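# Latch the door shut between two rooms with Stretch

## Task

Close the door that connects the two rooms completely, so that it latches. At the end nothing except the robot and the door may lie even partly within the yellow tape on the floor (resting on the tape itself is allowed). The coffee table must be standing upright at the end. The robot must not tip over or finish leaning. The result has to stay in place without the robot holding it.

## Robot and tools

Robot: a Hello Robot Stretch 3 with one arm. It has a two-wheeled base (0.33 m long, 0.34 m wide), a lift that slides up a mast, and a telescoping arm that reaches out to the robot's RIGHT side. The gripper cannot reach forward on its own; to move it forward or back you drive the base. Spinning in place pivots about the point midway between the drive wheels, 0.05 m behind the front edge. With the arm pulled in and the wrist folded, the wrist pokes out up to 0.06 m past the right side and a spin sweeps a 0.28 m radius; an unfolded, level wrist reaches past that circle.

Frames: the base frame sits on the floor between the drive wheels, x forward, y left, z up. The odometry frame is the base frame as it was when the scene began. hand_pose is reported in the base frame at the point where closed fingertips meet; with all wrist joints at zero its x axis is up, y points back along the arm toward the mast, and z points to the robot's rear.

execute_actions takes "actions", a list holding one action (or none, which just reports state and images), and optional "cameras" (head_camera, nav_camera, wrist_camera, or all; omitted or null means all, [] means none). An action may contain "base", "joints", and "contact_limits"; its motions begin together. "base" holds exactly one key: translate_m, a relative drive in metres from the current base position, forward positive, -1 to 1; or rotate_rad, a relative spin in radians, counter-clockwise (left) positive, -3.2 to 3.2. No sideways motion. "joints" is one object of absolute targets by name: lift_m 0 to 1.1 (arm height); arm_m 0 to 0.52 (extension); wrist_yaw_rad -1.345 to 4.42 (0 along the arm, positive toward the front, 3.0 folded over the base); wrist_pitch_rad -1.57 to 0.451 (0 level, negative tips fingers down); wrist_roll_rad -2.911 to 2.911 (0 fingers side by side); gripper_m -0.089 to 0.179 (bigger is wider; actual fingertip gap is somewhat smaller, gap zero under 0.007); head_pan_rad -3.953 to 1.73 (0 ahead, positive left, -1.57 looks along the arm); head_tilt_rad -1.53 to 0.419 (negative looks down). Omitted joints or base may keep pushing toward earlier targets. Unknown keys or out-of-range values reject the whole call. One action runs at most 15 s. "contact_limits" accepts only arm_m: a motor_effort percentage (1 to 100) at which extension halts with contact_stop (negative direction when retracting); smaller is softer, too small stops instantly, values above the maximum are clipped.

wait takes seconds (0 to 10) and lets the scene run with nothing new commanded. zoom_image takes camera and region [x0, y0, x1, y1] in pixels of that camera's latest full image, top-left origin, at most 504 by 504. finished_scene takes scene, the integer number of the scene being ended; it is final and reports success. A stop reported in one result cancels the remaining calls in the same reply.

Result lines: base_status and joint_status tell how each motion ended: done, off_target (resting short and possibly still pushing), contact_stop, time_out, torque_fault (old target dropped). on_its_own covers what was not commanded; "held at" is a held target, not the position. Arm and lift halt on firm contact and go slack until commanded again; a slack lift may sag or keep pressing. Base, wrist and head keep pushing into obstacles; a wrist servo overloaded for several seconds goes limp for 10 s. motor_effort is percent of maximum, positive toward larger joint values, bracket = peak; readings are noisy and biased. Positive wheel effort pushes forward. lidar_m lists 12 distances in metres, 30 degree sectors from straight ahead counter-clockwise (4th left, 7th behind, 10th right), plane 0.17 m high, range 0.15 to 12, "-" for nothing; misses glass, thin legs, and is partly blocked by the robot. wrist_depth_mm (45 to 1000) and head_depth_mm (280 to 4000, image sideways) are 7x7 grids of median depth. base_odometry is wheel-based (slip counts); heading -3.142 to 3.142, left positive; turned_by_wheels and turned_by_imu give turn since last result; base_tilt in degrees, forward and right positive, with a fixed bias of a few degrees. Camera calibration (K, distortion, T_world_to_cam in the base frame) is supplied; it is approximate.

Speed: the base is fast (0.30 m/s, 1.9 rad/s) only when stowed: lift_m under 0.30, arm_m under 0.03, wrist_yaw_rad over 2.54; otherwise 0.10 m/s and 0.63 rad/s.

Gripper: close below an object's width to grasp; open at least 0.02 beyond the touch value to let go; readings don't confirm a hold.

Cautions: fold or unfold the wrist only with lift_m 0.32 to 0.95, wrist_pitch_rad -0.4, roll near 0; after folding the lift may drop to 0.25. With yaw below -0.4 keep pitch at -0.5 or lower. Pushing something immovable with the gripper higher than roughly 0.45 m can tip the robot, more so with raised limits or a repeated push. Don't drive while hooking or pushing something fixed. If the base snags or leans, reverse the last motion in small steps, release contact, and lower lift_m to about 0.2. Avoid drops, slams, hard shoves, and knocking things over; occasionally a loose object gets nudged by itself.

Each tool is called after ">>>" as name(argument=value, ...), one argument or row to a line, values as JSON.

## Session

>>> execute_actions(
  actions=[
    {"joints":{"head_tilt_rad":-0.7,"lift_m":0.25,"wrist_pitch_rad":-0.4,"wrist_yaw_rad":3.0}},
  ],
  cameras=["nav_camera"],
)

Scene clock: 3.73 s.
base_odometry: x=+0.000 y=+0.000 heading=+0.000 (m, m, rad; odometry frame)
turned_by_wheels: +0.000 (rad since the last result)
turned_by_imu: +0.000 (rad since the last result)
base_tilt: forward=+0.5 right=+0.2 (deg)
lidar_m: 0.86 0.74 0.71 0.74 1.02 1.36 2.56 1.72 1.78 1.17 0.86 0.83
head_depth_mm: 686 753 840 941 1074 1236 1213 / 717 791 879 996 1148 1312 1211 / 753 835 935 1067 1223 1362 1198 / 790 878 991 1134 1330 1379 1195 / 827 928 1053 1228 1443 1375 1196 / 871 984 1122 1266 1456 1364 1188 / 863 935 1012 1117 1238 1311 1184
base_status: not commanded
joint_positions: lift_m=+0.251 arm_m=-0.001 wrist_yaw_rad=+2.997 wrist_pitch_rad=-0.418 wrist_roll_rad=-0.007 gripper_m=+0.037 head_pan_rad=-0.007 head_tilt_rad=-0.691
joint_status: all done
motor_effort: left_wheel=+1(1) right_wheel=+1(1) lift_m=+14(24) arm_m=+0(0) wrist_yaw_rad=+1(1) wrist_pitch_rad=+6(5) wrist_roll_rad=+0(0) gripper_m=+1(0) head_pan_rad=-1(1) head_tilt_rad=-4(43) (%)
hand_pose: x=+0.0111 y=+0.0779 z=+0.2632 quat_wxyz=(+0.197, +0.698, +0.097, +0.682) (m; base frame)
wrist_depth_mm: - - 800 710 658 609 554 / - - 872 793 707 652 590 / 792 - 818 811 758 706 652 / 615 626 638 643 646 662 667 / 507 511 - 543 540 530 541 / 444 - - - 434 453 451 / - - - - 387 390 390
pictures: nav_camera (sideways: a quarter turn counterclockwise sets it upright)
camera_calibration (this result's frames):
nav_camera: T_world_to_cam=[[0.643012, -0.0454344, 0.764508, -0.958082], [-0.0543532, -0.998429, -0.0136209, 0.0604387], [0.763925, -0.032795, -0.644471, 0.793288], [0, 0, 0, 1]] pos_world=[0.0133296, 0.0428298, 1.24453]
Images, in order (width x height): nav_camera 672x504.

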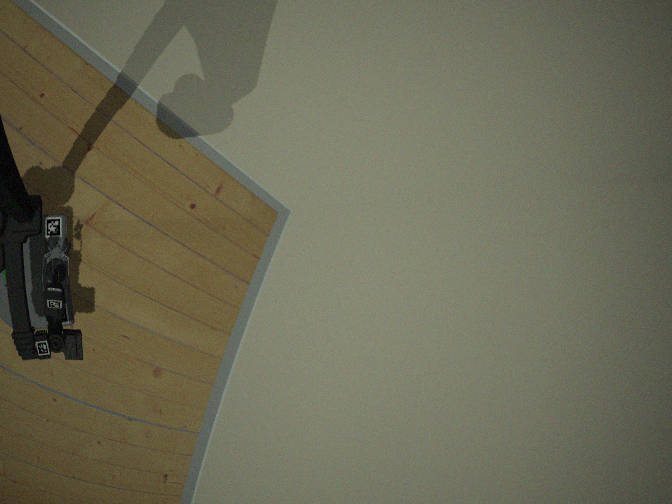

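>>> execute_actions(
  actions=[
    {"base":{"rotate_rad":3.1},"joints":{"head_tilt_rad":-0.5}},
  ],
  cameras=["nav_camera"],
)

Scene clock: 9.00 s.
base_odometry: x=+0.000 y=+0.000 heading=+3.100 (m, m, rad; odometry frame)
turned_by_wheels: +3.100 (rad since the last result)
turned_by_imu: +3.122 (rad since the last result)
base_tilt: forward=+0.6 right=+0.2 (deg)
lidar_m: 2.68 1.71 1.77 1.24 0.87 0.83 0.85 0.75 0.72 0.74 0.98 1.36
head_depth_mm: 2472 2596 2803 2402 1636 1588 1337 / 2526 2735 2979 2606 1978 1596 1334 / 2624 2805 3114 2633 1960 1593 1334 / 2721 2990 3198 2585 1973 1586 1323 / 2861 3039 3380 2597 1963 1584 1329 / 2615 2796 2995 2564 1942 1577 1313 / 2306 2485 2614 2544 1942 1567 1309
base_status: done
joint_positions: lift_m=+0.251 arm_m=-0.001 wrist_yaw_rad=+2.997 wrist_pitch_rad=-0.418 wrist_roll_rad=-0.007 gripper_m=+0.037 head_pan_rad=-0.007 head_tilt_rad=-0.507
joint_status: all done
motor_effort: left_wheel=+0(11) right_wheel=+1(11) lift_m=+14(14) arm_m=+0(1) wrist_yaw_rad=+1(2) wrist_pitch_rad=+6(6) wrist_roll_rad=+0(0) gripper_m=+0(0) head_pan_rad=-1(0) head_tilt_rad=+2(25) (%)
hand_pose: x=+0.0111 y=+0.0779 z=+0.2632 quat_wxyz=(+0.196, +0.698, +0.097, +0.682) (m; base frame)
wrist_depth_mm: 697 - - - - - - / 727 - - - - - - / 727 - 821 843 832 859 860 / 617 615 618 669 656 655 667 / 511 513 - 544 547 538 540 / 448 - - - 431 447 456 / - - - - 378 389 390
pictures: nav_camera (sideways: a quarter turn counterclockwise sets it upright)
camera_calibration (this result's frames):
nav_camera: T_world_to_cam=[[0.49206, -0.0444511, 0.869426, -1.09395], [-0.0510504, -0.99845, -0.0221553, 0.0715336], [0.869063, -0.0334828, -0.493567, 0.596323], [0, 0, 0, 1]] pos_world=[0.0236977, 0.0427621, 1.24702]
Images, in order (width x height): nav_camera 672x504.

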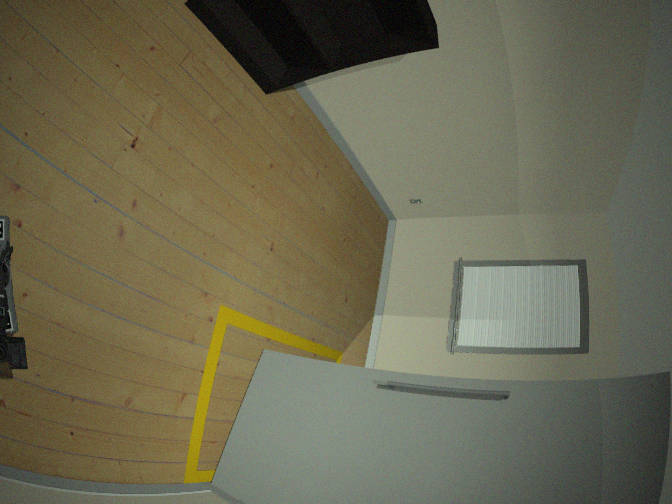

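>>> execute_actions(
  actions=[
    {"base":{"translate_m":1.0}},
  ],
  cameras=[],
)

>>> execute_actions(
  actions=[
    {"base":{"translate_m":0.9}},
  ],
  cameras=[],
)

>>> execute_actions(
  actions=[
    {"base":{"rotate_rad":-2.0},"joints":{"head_tilt_rad":-0.8}},
  ],
  cameras=["nav_camera"],
)

Scene clock: 18.90 s.
base_odometry: x=-0.999 y=+0.042 heading=+3.100 (m, m, rad; odometry frame)
turned_by_wheels: +0.000 (rad since the last result)
turned_by_imu: +0.005 (rad since the last result)
base_tilt: forward=+0.5 right=+0.2 (deg)
lidar_m: 1.99 1.42 1.05 1.35 1.80 1.71 1.75 1.24 1.18 0.74 0.64 2.05
head_depth_mm: 1697 1830 1970 2120 2006 1597 1340 / 1773 1890 2053 2249 1986 1594 1330 / 1831 1992 2142 2334 1982 1587 1321 / 1916 2074 2254 2413 1972 1582 1325 / 2006 2189 2394 2499 1983 1583 1320 / 1934 2078 2232 2341 1950 1573 1316 / 1715 1815 1916 2060 1959 1576 1313
base_status: done
joint_positions: lift_m=+0.251 arm_m=-0.001 wrist_yaw_rad=+2.998 wrist_pitch_rad=-0.418 wrist_roll_rad=-0.007 gripper_m=+0.037 head_pan_rad=-0.007 head_tilt_rad=-0.506
joint_status: not commanded
motor_effort: left_wheel=-1(10) right_wheel=+1(9) lift_m=+14(14) arm_m=-1(1) wrist_yaw_rad=+2(2) wrist_pitch_rad=+5(6) wrist_roll_rad=+0(0) gripper_m=+0(0) head_pan_rad=+0(1) head_tilt_rad=+3(4) (%)
hand_pose: x=+0.0110 y=+0.0780 z=+0.2633 quat_wxyz=(+0.196, +0.698, +0.097, +0.682) (m; base frame)
wrist_depth_mm: - - - - - - - / - - - - - - - / 788 - 798 816 840 835 867 / 622 628 635 649 648 657 669 / 515 516 - 546 547 531 542 / 449 - - - 432 444 452 / - - - - 386 390 390
pictures: none
No camera images: the call's "cameras" was empty. Leave "cameras" out to get every camera's image.

Scene clock: 23.60 s.
base_odometry: x=-1.898 y=+0.079 heading=+3.100 (m, m, rad; odometry frame)
turned_by_wheels: +0.000 (rad since the last result)
turned_by_imu: +0.004 (rad since the last result)
base_tilt: forward=+0.5 right=+0.2 (deg)
lidar_m: 1.29 0.97 0.93 0.95 1.19 2.51 2.36 0.79 0.79 1.47 1.32 1.26
head_depth_mm: 1030 1105 1187 1307 1418 1515 1325 / 1062 1152 1239 1368 1500 1565 1324 / 1116 1203 1309 1439 1595 1591 1320 / 1168 1252 1380 1514 1680 1596 1328 / 1224 1326 1453 1596 1764 1579 1322 / 1268 1370 1493 1620 1761 1569 1321 / 1161 1240 1311 1395 1493 1537 1320
base_status: done
joint_positions: lift_m=+0.251 arm_m=-0.001 wrist_yaw_rad=+2.998 wrist_pitch_rad=-0.418 wrist_roll_rad=-0.007 gripper_m=+0.037 head_pan_rad=-0.007 head_tilt_rad=-0.506
joint_status: not commanded
motor_effort: left_wheel=-2(11) right_wheel=+2(9) lift_m=+14(14) arm_m=-1(1) wrist_yaw_rad=+1(1) wrist_pitch_rad=+5(6) wrist_roll_rad=+0(0) gripper_m=+0(0) head_pan_rad=-1(0) head_tilt_rad=+2(2) (%)
hand_pose: x=+0.0109 y=+0.0780 z=+0.2633 quat_wxyz=(+0.196, +0.698, +0.097, +0.682) (m; base frame)
wrist_depth_mm: - - - 900 837 769 727 / 944 - - 991 903 850 785 / 798 - 814 841 842 844 813 / 630 628 639 641 650 639 664 / 511 522 - 541 540 536 543 / 451 - - - 436 455 450 / - - - - 387 388 392
pictures: none
No camera images: the call's "cameras" was empty. Leave "cameras" out to get every camera's image.

Scene clock: 26.03 s.
base_odometry: x=-1.898 y=+0.079 heading=+1.100 (m, m, rad; odometry frame)
turned_by_wheels: -2.000 (rad since the last result)
turned_by_imu: -2.013 (rad since the last result)
base_tilt: forward=+0.5 right=+0.2 (deg)
lidar_m: 1.64 1.47 1.29 1.26 1.24 0.95 0.93 0.98 1.07 2.51 2.14 0.79
head_depth_mm: 1081 811 1714 1810 1522 1325 1176 / 3338 2649 2065 1664 1472 1332 1162 / 3316 2791 2172 1772 1521 1317 1159 / 3302 2743 2175 1773 1511 1306 1160 / 3345 2712 2128 1749 1506 1306 1157 / 3316 2515 1955 1759 1502 1304 1158 / 1424 1612 1855 1737 1480 1295 1151
base_status: done
joint_positions: lift_m=+0.251 arm_m=-0.001 wrist_yaw_rad=+2.998 wrist_pitch_rad=-0.418 wrist_roll_rad=-0.007 gripper_m=+0.037 head_pan_rad=-0.007 head_tilt_rad=-0.791
joint_status: all done
motor_effort: left_wheel=+2(16) right_wheel=+0(7) lift_m=+14(14) arm_m=-1(1) wrist_yaw_rad=+1(1) wrist_pitch_rad=+6(5) wrist_roll_rad=+0(0) gripper_m=+0(0) head_pan_rad=+0(1) head_tilt_rad=-5(28) (%)
hand_pose: x=+0.0109 y=+0.0780 z=+0.2633 quat_wxyz=(+0.196, +0.698, +0.097, +0.682) (m; base frame)
wrist_depth_mm: - - - - - - - / - - - - - - - / 783 - 803 828 853 860 869 / 622 620 639 646 649 644 657 / 508 513 - 547 548 529 537 / 449 - - - 431 458 455 / - - - - 380 391 387
pictures: nav_camera (sideways: a quarter turn counterclockwise sets it upright)
camera_calibration (this result's frames):
nav_camera: T_world_to_cam=[[0.71593, -0.045909, 0.696661, -0.870103], [-0.0554702, -0.998422, -0.00879014, 0.0541549], [0.695965, -0.0323508, -0.717347, 0.888491], [0, 0, 0, 1]] pos_world=[0.00757833, 0.0428673, 1.244]
Images, in order (width x height): nav_camera 672x504.

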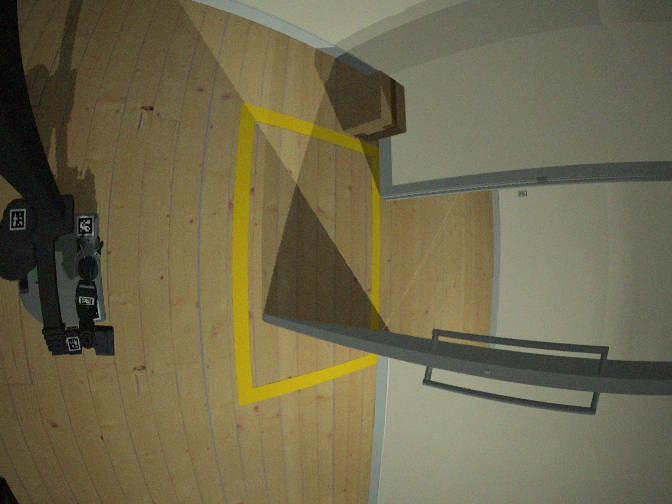

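>>> execute_actions(
  actions=[
    {"base":{"rotate_rad":-1.16}},
  ],
  cameras=[],
)

>>> execute_actions(
  actions=[
    {"base":{"translate_m":0.87}},
  ],
  cameras=[],
)

>>> execute_actions(
  actions=[
    {"base":{"rotate_rad":1.95},"joints":{"lift_m":0.32,"head_tilt_rad":-1.1}},
  ],
  cameras=[],
)

>>> execute_actions(
  actions=[
    {"base":{"translate_m":1.0}},
  ],
  cameras=["nav_camera"],
)

>>> execute_actions(
  actions=[
    {"base":{"rotate_rad":-0.75}},
  ],
  cameras=[],
)

>>> execute_actions(
  actions=[
    {"base":{"translate_m":0.45}},
  ],
  cameras=["nav_camera"],
)

Scene clock: 37.53 s.
base_odometry: x=-1.898 y=+0.079 heading=-0.060 (m, m, rad; odometry frame)
turned_by_wheels: -1.160 (rad since the last result)
turned_by_imu: -1.166 (rad since the last result)
base_tilt: forward=+0.4 right=+0.2 (deg)
lidar_m: 2.36 0.80 0.79 1.47 1.32 1.26 1.29 0.97 0.93 0.95 1.06 2.51
head_depth_mm: 2176 2421 2205 1790 1539 1329 1169 / 2242 2486 2148 1792 1512 1327 1167 / 2334 2567 2173 1800 1520 1314 1159 / 2439 2626 2158 1785 1512 1312 1156 / 2540 2692 2130 1747 1495 1302 1156 / 2411 2544 2130 1736 1488 1299 1144 / 2117 2316 2106 1744 1497 1302 1147
base_status: done
joint_positions: lift_m=+0.251 arm_m=-0.001 wrist_yaw_rad=+2.998 wrist_pitch_rad=-0.418 wrist_roll_rad=-0.007 gripper_m=+0.037 head_pan_rad=-0.007 head_tilt_rad=-0.791
joint_status: not commanded
motor_effort: left_wheel=+2(15) right_wheel=-1(8) lift_m=+14(14) arm_m=-1(1) wrist_yaw_rad=+2(2) wrist_pitch_rad=+5(5) wrist_roll_rad=+0(0) gripper_m=+0(0) head_pan_rad=+0(2) head_tilt_rad=-5(5) (%)
hand_pose: x=+0.0109 y=+0.0779 z=+0.2633 quat_wxyz=(+0.196, +0.698, +0.097, +0.682) (m; base frame)
wrist_depth_mm: - - - - - - - / - - - - - - - / 804 - 810 808 833 805 865 / 625 625 637 631 645 647 659 / 506 515 - 548 537 537 537 / 448 - - - 432 451 455 / - - - - 384 390 396
pictures: none
No camera images: the call's "cameras" was empty. Leave "cameras" out to get every camera's image.

Scene clock: 42.13 s.
base_odometry: x=-1.030 y=+0.027 heading=-0.060 (m, m, rad; odometry frame)
turned_by_wheels: +0.000 (rad since the last result)
turned_by_imu: +0.004 (rad since the last result)
base_tilt: forward=+0.4 right=+0.1 (deg)
lidar_m: 1.76 1.25 1.19 0.71 0.68 2.03 1.96 1.39 1.04 1.33 1.82 1.74
head_depth_mm: 1500 1672 1888 1801 1528 1324 1169 / 1549 1743 1985 1805 1528 1330 1164 / 1619 1823 2040 1793 1510 1321 1167 / 1702 1925 2076 1778 1507 1313 1162 / 1775 2028 2119 1780 1501 1310 1153 / 1760 1974 2060 1749 1487 1299 1154 / 1559 1703 1865 1747 1488 1295 1152
base_status: done
joint_positions: lift_m=+0.251 arm_m=-0.001 wrist_yaw_rad=+2.998 wrist_pitch_rad=-0.418 wrist_roll_rad=-0.007 gripper_m=+0.037 head_pan_rad=-0.007 head_tilt_rad=-0.791
joint_status: not commanded
motor_effort: left_wheel=+1(15) right_wheel=+0(6) lift_m=+14(14) arm_m=-1(1) wrist_yaw_rad=+1(1) wrist_pitch_rad=+5(5) wrist_roll_rad=+0(0) gripper_m=+0(0) head_pan_rad=+0(1) head_tilt_rad=-5(6) (%)
hand_pose: x=+0.0109 y=+0.0780 z=+0.2633 quat_wxyz=(+0.196, +0.698, +0.097, +0.682) (m; base frame)
wrist_depth_mm: - - 732 - - - 917 / - - 784 - - - - / 804 - 787 821 837 870 880 / 625 628 641 635 658 661 663 / 511 510 - 542 544 535 545 / 451 - - - 431 451 453 / - - - - 386 389 393
pictures: none
No camera images: the call's "cameras" was empty. Leave "cameras" out to get every camera's image.

Scene clock: 45.67 s.
base_odometry: x=-1.030 y=+0.027 heading=+1.890 (m, m, rad; odometry frame)
turned_by_wheels: +1.950 (rad since the last result)
turned_by_imu: +1.968 (rad since the last result)
base_tilt: forward=+0.4 right=+0.2 (deg)
lidar_m: 0.63 2.02 2.04 1.48 1.24 1.04 1.36 1.74 1.75 1.32 1.20 0.80
head_depth_mm: 816 1040 1434 1438 1313 1204 1119 / 762 954 1269 1445 1307 1206 1134 / 716 877 1145 1403 1298 1200 1131 / 656 817 1035 1363 1293 1198 1135 / 634 761 965 1359 1299 1193 1134 / 1698 1697 1546 1408 1276 1179 1122 / 1854 1713 1539 1402 1279 1183 1096
base_status: done
joint_positions: lift_m=+0.319 arm_m=-0.001 wrist_yaw_rad=+2.998 wrist_pitch_rad=-0.417 wrist_roll_rad=-0.007 gripper_m=+0.037 head_pan_rad=-0.007 head_tilt_rad=-1.087
joint_status: all done
motor_effort: left_wheel=-2(10) right_wheel=+2(10) lift_m=+36(37) arm_m=-1(2) wrist_yaw_rad=+1(1) wrist_pitch_rad=+5(5) wrist_roll_rad=+0(0) gripper_m=+1(0) head_pan_rad=-1(1) head_tilt_rad=-6(32) (%)
hand_pose: x=+0.0109 y=+0.0780 z=+0.3323 quat_wxyz=(+0.196, +0.698, +0.097, +0.682) (m; base frame)
wrist_depth_mm: 967 - - - - - - / - - - - - - - / 934 - 951 957 - - - / 721 736 750 757 777 762 785 / 607 604 - 615 631 620 632 / 509 509 - 522 504 534 540 / 456 - - - 459 459 464
pictures: none
No camera images: the call's "cameras" was empty. Leave "cameras" out to get every camera's image.

Scene clock: 56.87 s.
base_odometry: x=-1.344 y=+0.977 heading=+1.890 (m, m, rad; odometry frame)
turned_by_wheels: +0.000 (rad since the last result)
turned_by_imu: -0.012 (rad since the last result)
base_tilt: forward=+0.5 right=+0.1 (deg)
lidar_m: - - 0.15 1.54 1.97 1.87 2.33 2.49 1.00 0.21 0.15 -
head_depth_mm: - - - - - - 1112 / - - - - - - 1081 / - - - - - - - / - - - - - - - / - - - - - - - / - - - - - - 1090 / - - - - - - 416
base_status: done
joint_positions: lift_m=+0.319 arm_m=-0.001 wrist_yaw_rad=+3.003 wrist_pitch_rad=-0.417 wrist_roll_rad=-0.007 gripper_m=+0.037 head_pan_rad=+0.000 head_tilt_rad=-1.099
joint_status: not commanded
motor_effort: left_wheel=-1(73) right_wheel=+1(34) lift_m=+36(37) arm_m=-1(2) wrist_yaw_rad=-3(4) wrist_pitch_rad=+5(5) wrist_roll_rad=+0(0) gripper_m=+0(2) head_pan_rad=-3(15) head_tilt_rad=+0(10) (%)
hand_pose: x=+0.0098 y=+0.0782 z=+0.3324 quat_wxyz=(+0.194, +0.698, +0.099, +0.683) (m; base frame)
wrist_depth_mm: - - - - 142 87 62 / - - - - 145 88 63 / 928 - 965 969 150 90 64 / 728 733 748 763 153 91 65 / 597 599 - 617 142 92 65 / 506 515 - 528 164 94 66 / 449 - - - 169 90 67
pictures: nav_camera (sideways: a quarter turn counterclockwise sets it upright)
camera_calibration (this result's frames):
nav_camera: T_world_to_cam=[[0.894126, -0.0412385, 0.445913, -0.544512], [-0.0493122, -0.998762, 0.00651199, 0.0341952], [0.445092, -0.0278115, -0.895053, 1.12105], [0, 0, 0, 1]] pos_world=[-0.0104213, 0.042876, 1.24598]
Images, in order (width x height): nav_camera 672x504.

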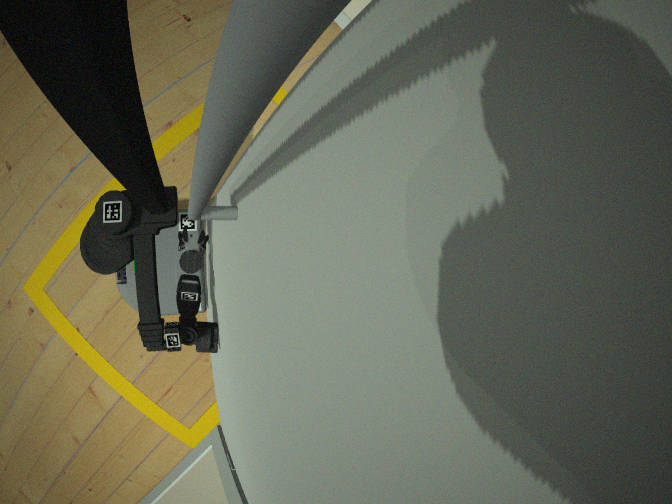

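Scene clock: 59.10 s.
base_odometry: x=-1.344 y=+0.977 heading=+1.140 (m, m, rad; odometry frame)
turned_by_wheels: -0.750 (rad since the last result)
turned_by_imu: -0.755 (rad since the last result)
base_tilt: forward=+0.4 right=+0.2 (deg)
lidar_m: 0.15 - 0.15 0.18 1.38 2.00 1.98 1.87 2.52 1.56 0.70 0.22
head_depth_mm: - - 358 660 1290 1208 1118 / - - 319 476 1225 1201 1119 / - - - 376 722 1204 - / - - - 323 511 1162 - / - - - 296 396 805 - / - - - - 330 551 1059 / - - - - 303 418 897
base_status: done
joint_positions: lift_m=+0.319 arm_m=-0.001 wrist_yaw_rad=+3.003 wrist_pitch_rad=-0.417 wrist_roll_rad=-0.007 gripper_m=+0.037 head_pan_rad=+0.000 head_tilt_rad=-1.099
joint_status: not commanded
motor_effort: left_wheel=+6(42) right_wheel=-1(7) lift_m=+35(36) arm_m=-2(1) wrist_yaw_rad=-3(2) wrist_pitch_rad=+5(5) wrist_roll_rad=+0(0) gripper_m=-1(0) head_pan_rad=-4(3) head_tilt_rad=-1(1) (%)
hand_pose: x=+0.0098 y=+0.0782 z=+0.3325 quat_wxyz=(+0.194, +0.698, +0.099, +0.683) (m; base frame)
wrist_depth_mm: - - - 214 169 140 119 / - - - 234 181 148 125 / 945 - 974 259 195 157 132 / 731 733 760 287 213 169 139 / 609 615 - 335 220 179 146 / 521 516 - 357 264 193 156 / 445 - - - 289 203 167
pictures: none
No camera images: the call's "cameras" was empty. Leave "cameras" out to get every camera's image.

Scene clock: 64.93 s.
base_odometry: x=-1.156 y=+1.385 heading=+1.140 (m, m, rad; odometry frame)
turned_by_wheels: +0.000 (rad since the last result)
turned_by_imu: +0.002 (rad since the last result)
base_tilt: forward=+0.5 right=+0.2 (deg)
lidar_m: - - 0.15 0.22 1.33 1.97 2.42 2.30 2.57 0.22 0.15 -
head_depth_mm: - - - - - - 1105 / - - - - - - 1084 / - - - - - - - / - - - - - - - / - - - - - - - / - - - - - - 1084 / - - - - - - 1085
base_status: done
joint_positions: lift_m=+0.319 arm_m=-0.001 wrist_yaw_rad=+3.003 wrist_pitch_rad=-0.417 wrist_roll_rad=-0.007 gripper_m=+0.037 head_pan_rad=+0.000 head_tilt_rad=-1.099
joint_status: not commanded
motor_effort: left_wheel=+1(23) right_wheel=-1(3) lift_m=+36(35) arm_m=-2(1) wrist_yaw_rad=-2(3) wrist_pitch_rad=+5(5) wrist_roll_rad=+0(0) gripper_m=+0(2) head_pan_rad=-2(3) head_tilt_rad=+0(1) (%)
hand_pose: x=+0.0097 y=+0.0782 z=+0.3325 quat_wxyz=(+0.194, +0.698, +0.099, +0.683) (m; base frame)
wrist_depth_mm: - - - 330 133 83 60 / - - 746 358 136 84 61 / 932 - 825 389 140 86 62 / 735 732 761 424 144 87 62 / 606 603 - 525 135 89 63 / 516 518 - 487 155 90 64 / 444 - - - 161 87 65
pictures: nav_camera (sideways: a quarter turn counterclockwise sets it upright)
camera_calibration (this result's frames):
nav_camera: T_world_to_cam=[[0.893717, -0.0416073, 0.446698, -0.545532], [-0.04973, -0.998742, 0.00646869, 0.0342541], [0.445867, -0.0279954, -0.894661, 1.12054], [0, 0, 0, 1]] pos_world=[-0.0103545, 0.0428828, 1.24597]
Images, in order (width x height): nav_camera 672x504.

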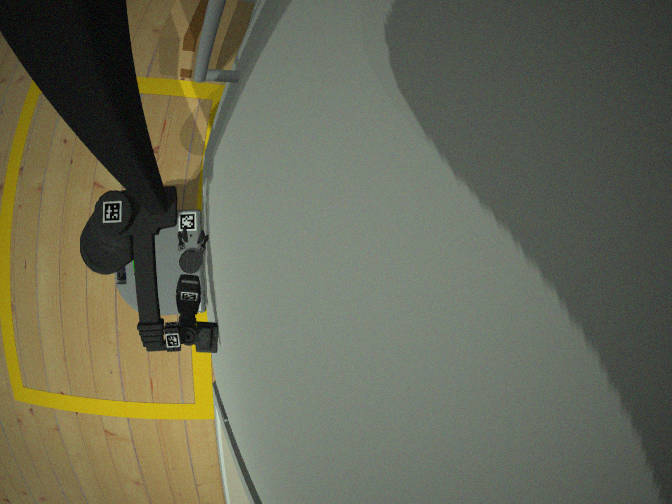

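>>> execute_actions(
  actions=[
    {"base":{"rotate_rad":-0.3}},
  ],
  cameras=[],
)

>>> execute_actions(
  actions=[
    {"base":{"translate_m":0.06}},
  ],
  cameras=[],
)

>>> execute_actions(
  actions=[
    {"base":{"translate_m":-0.12}},
  ],
  cameras=["nav_camera"],
)

Scene clock: 70.23 s.
base_odometry: x=-1.156 y=+1.385 heading=+0.840 (m, m, rad; odometry frame)
turned_by_wheels: -0.300 (rad since the last result)
turned_by_imu: -0.300 (rad since the last result)
base_tilt: forward=+0.5 right=+0.2 (deg)
lidar_m: - - 0.15 0.19 0.73 1.49 2.42 2.31 2.70 2.53 0.17 0.15
head_depth_mm: - - - - 345 1168 1121 / - - - - 311 871 1117 / - - - - - 599 - / - - - - - 481 - / - - - - - 428 - / - - - - - 387 1018 / - - - - - 353 1070
base_status: done
joint_positions: lift_m=+0.319 arm_m=-0.001 wrist_yaw_rad=+3.003 wrist_pitch_rad=-0.417 wrist_roll_rad=-0.007 gripper_m=+0.037 head_pan_rad=+0.000 head_tilt_rad=-1.098
joint_status: not commanded
motor_effort: left_wheel=+3(49) right_wheel=-1(7) lift_m=+35(35) arm_m=-2(1) wrist_yaw_rad=-2(3) wrist_pitch_rad=+5(5) wrist_roll_rad=+0(0) gripper_m=+0(1) head_pan_rad=-2(3) head_tilt_rad=-1(1) (%)
hand_pose: x=+0.0098 y=+0.0782 z=+0.3325 quat_wxyz=(+0.194, +0.698, +0.099, +0.683) (m; base frame)
wrist_depth_mm: 926 - 867 238 148 107 84 / - - 831 260 156 111 86 / 933 - 859 284 164 115 89 / 755 739 756 322 175 120 91 / 609 605 - 380 171 125 95 / 507 514 - 384 201 130 98 / 444 - - - 218 131 101
pictures: none
No camera images: the call's "cameras" was empty. Leave "cameras" out to get every camera's image.

Scene clock: 72.50 s.
base_odometry: x=-1.116 y=+1.430 heading=+0.841 (m, m, rad; odometry frame)
turned_by_wheels: +0.001 (rad since the last result)
turned_by_imu: +0.115 (rad since the last result)
base_tilt: forward=+0.5 right=+0.2 (deg)
lidar_m: - - 0.15 0.19 0.75 1.64 2.46 2.33 2.68 0.36 0.15 -
head_depth_mm: - - - - - 545 1121 / - - - - - 447 1113 / - - - - - 394 - / - - - - - 388 - / - - - - - - - / - - - - - - 1019 / - - - - - - 1076
base_status: translate_m off_target (by the wheels' count: +0.0599 of +0.0600)
joint_positions: lift_m=+0.320 arm_m=-0.001 wrist_yaw_rad=+3.002 wrist_pitch_rad=-0.416 wrist_roll_rad=-0.007 gripper_m=+0.037 head_pan_rad=-0.001 head_tilt_rad=-1.095
joint_status: not commanded
on_its_own: left_wheel is at rest, and its effort (+46) is outside its rest range (-18 to +18)
motor_effort: left_wheel=+46(93) right_wheel=+1(7) lift_m=+33(36) arm_m=-2(2) wrist_yaw_rad=-1(3) wrist_pitch_rad=+5(5) wrist_roll_rad=+0(0) gripper_m=+1(0) head_pan_rad=-3(3) head_tilt_rad=-3(3) (%)
hand_pose: x=+0.0101 y=+0.0782 z=+0.3326 quat_wxyz=(+0.194, +0.698, +0.098, +0.682) (m; base frame)
wrist_depth_mm: 988 - 948 264 131 88 66 / - - 786 286 137 90 67 / 943 - 837 309 143 92 68 / 732 735 757 348 148 94 69 / 605 607 - 425 141 97 71 / 510 509 - 407 164 100 72 / 449 - - - 173 98 74
pictures: none
No camera images: the call's "cameras" was empty. Leave "cameras" out to get every camera's image.

Scene clock: 74.93 s.
base_odometry: x=-1.196 y=+1.341 heading=+0.841 (m, m, rad; odometry frame)
turned_by_wheels: +0.000 (rad since the last result)
turned_by_imu: -0.001 (rad since the last result)
base_tilt: forward=+0.5 right=+0.1 (deg)
lidar_m: 0.18 0.19 0.24 0.55 0.74 1.63 2.34 2.23 2.70 1.02 0.29 0.20
head_depth_mm: - - - 345 567 1182 1124 / - - - 337 542 1169 1120 / - - - 329 523 1163 - / - - - 324 502 1154 - / - - - 321 487 1086 - / - - - 321 469 1007 1120 / - - - 315 454 939 1092
base_status: done
joint_positions: lift_m=+0.320 arm_m=-0.001 wrist_yaw_rad=+3.002 wrist_pitch_rad=-0.416 wrist_roll_rad=-0.007 gripper_m=+0.037 head_pan_rad=-0.001 head_tilt_rad=-1.095
joint_status: not commanded
motor_effort: left_wheel=+0(36) right_wheel=+1(5) lift_m=+33(34) arm_m=-2(2) wrist_yaw_rad=-1(2) wrist_pitch_rad=+5(5) wrist_roll_rad=+0(0) gripper_m=+0(0) head_pan_rad=-3(3) head_tilt_rad=-3(3) (%)
hand_pose: x=+0.0101 y=+0.0782 z=+0.3326 quat_wxyz=(+0.194, +0.698, +0.098, +0.682) (m; base frame)
wrist_depth_mm: 970 - 878 687 341 227 170 / - - 722 723 357 233 174 / 947 - 803 788 369 241 177 / 748 737 771 698 383 247 182 / 596 608 - 615 371 253 185 / 513 508 - 522 425 261 188 / 454 - - - 430 254 193
pictures: nav_camera (sideways: a quarter turn counterclockwise sets it upright)
camera_calibration (this result's frames):
nav_camera: T_world_to_cam=[[0.891933, -0.0422756, 0.450187, -0.550067], [-0.0505039, -0.998704, 0.00627589, 0.0345098], [0.449339, -0.0283339, -0.892912, 1.11824], [0, 0, 0, 1]] pos_world=[-0.0101036, 0.0428948, 1.24591]
Images, in order (width x height): nav_camera 672x504.

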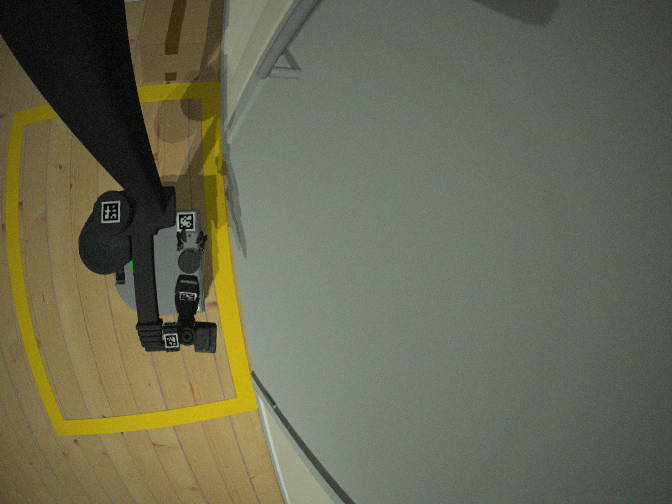

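>>> finished_scene(
  scene=2,
)

The scene is finished: the task was done.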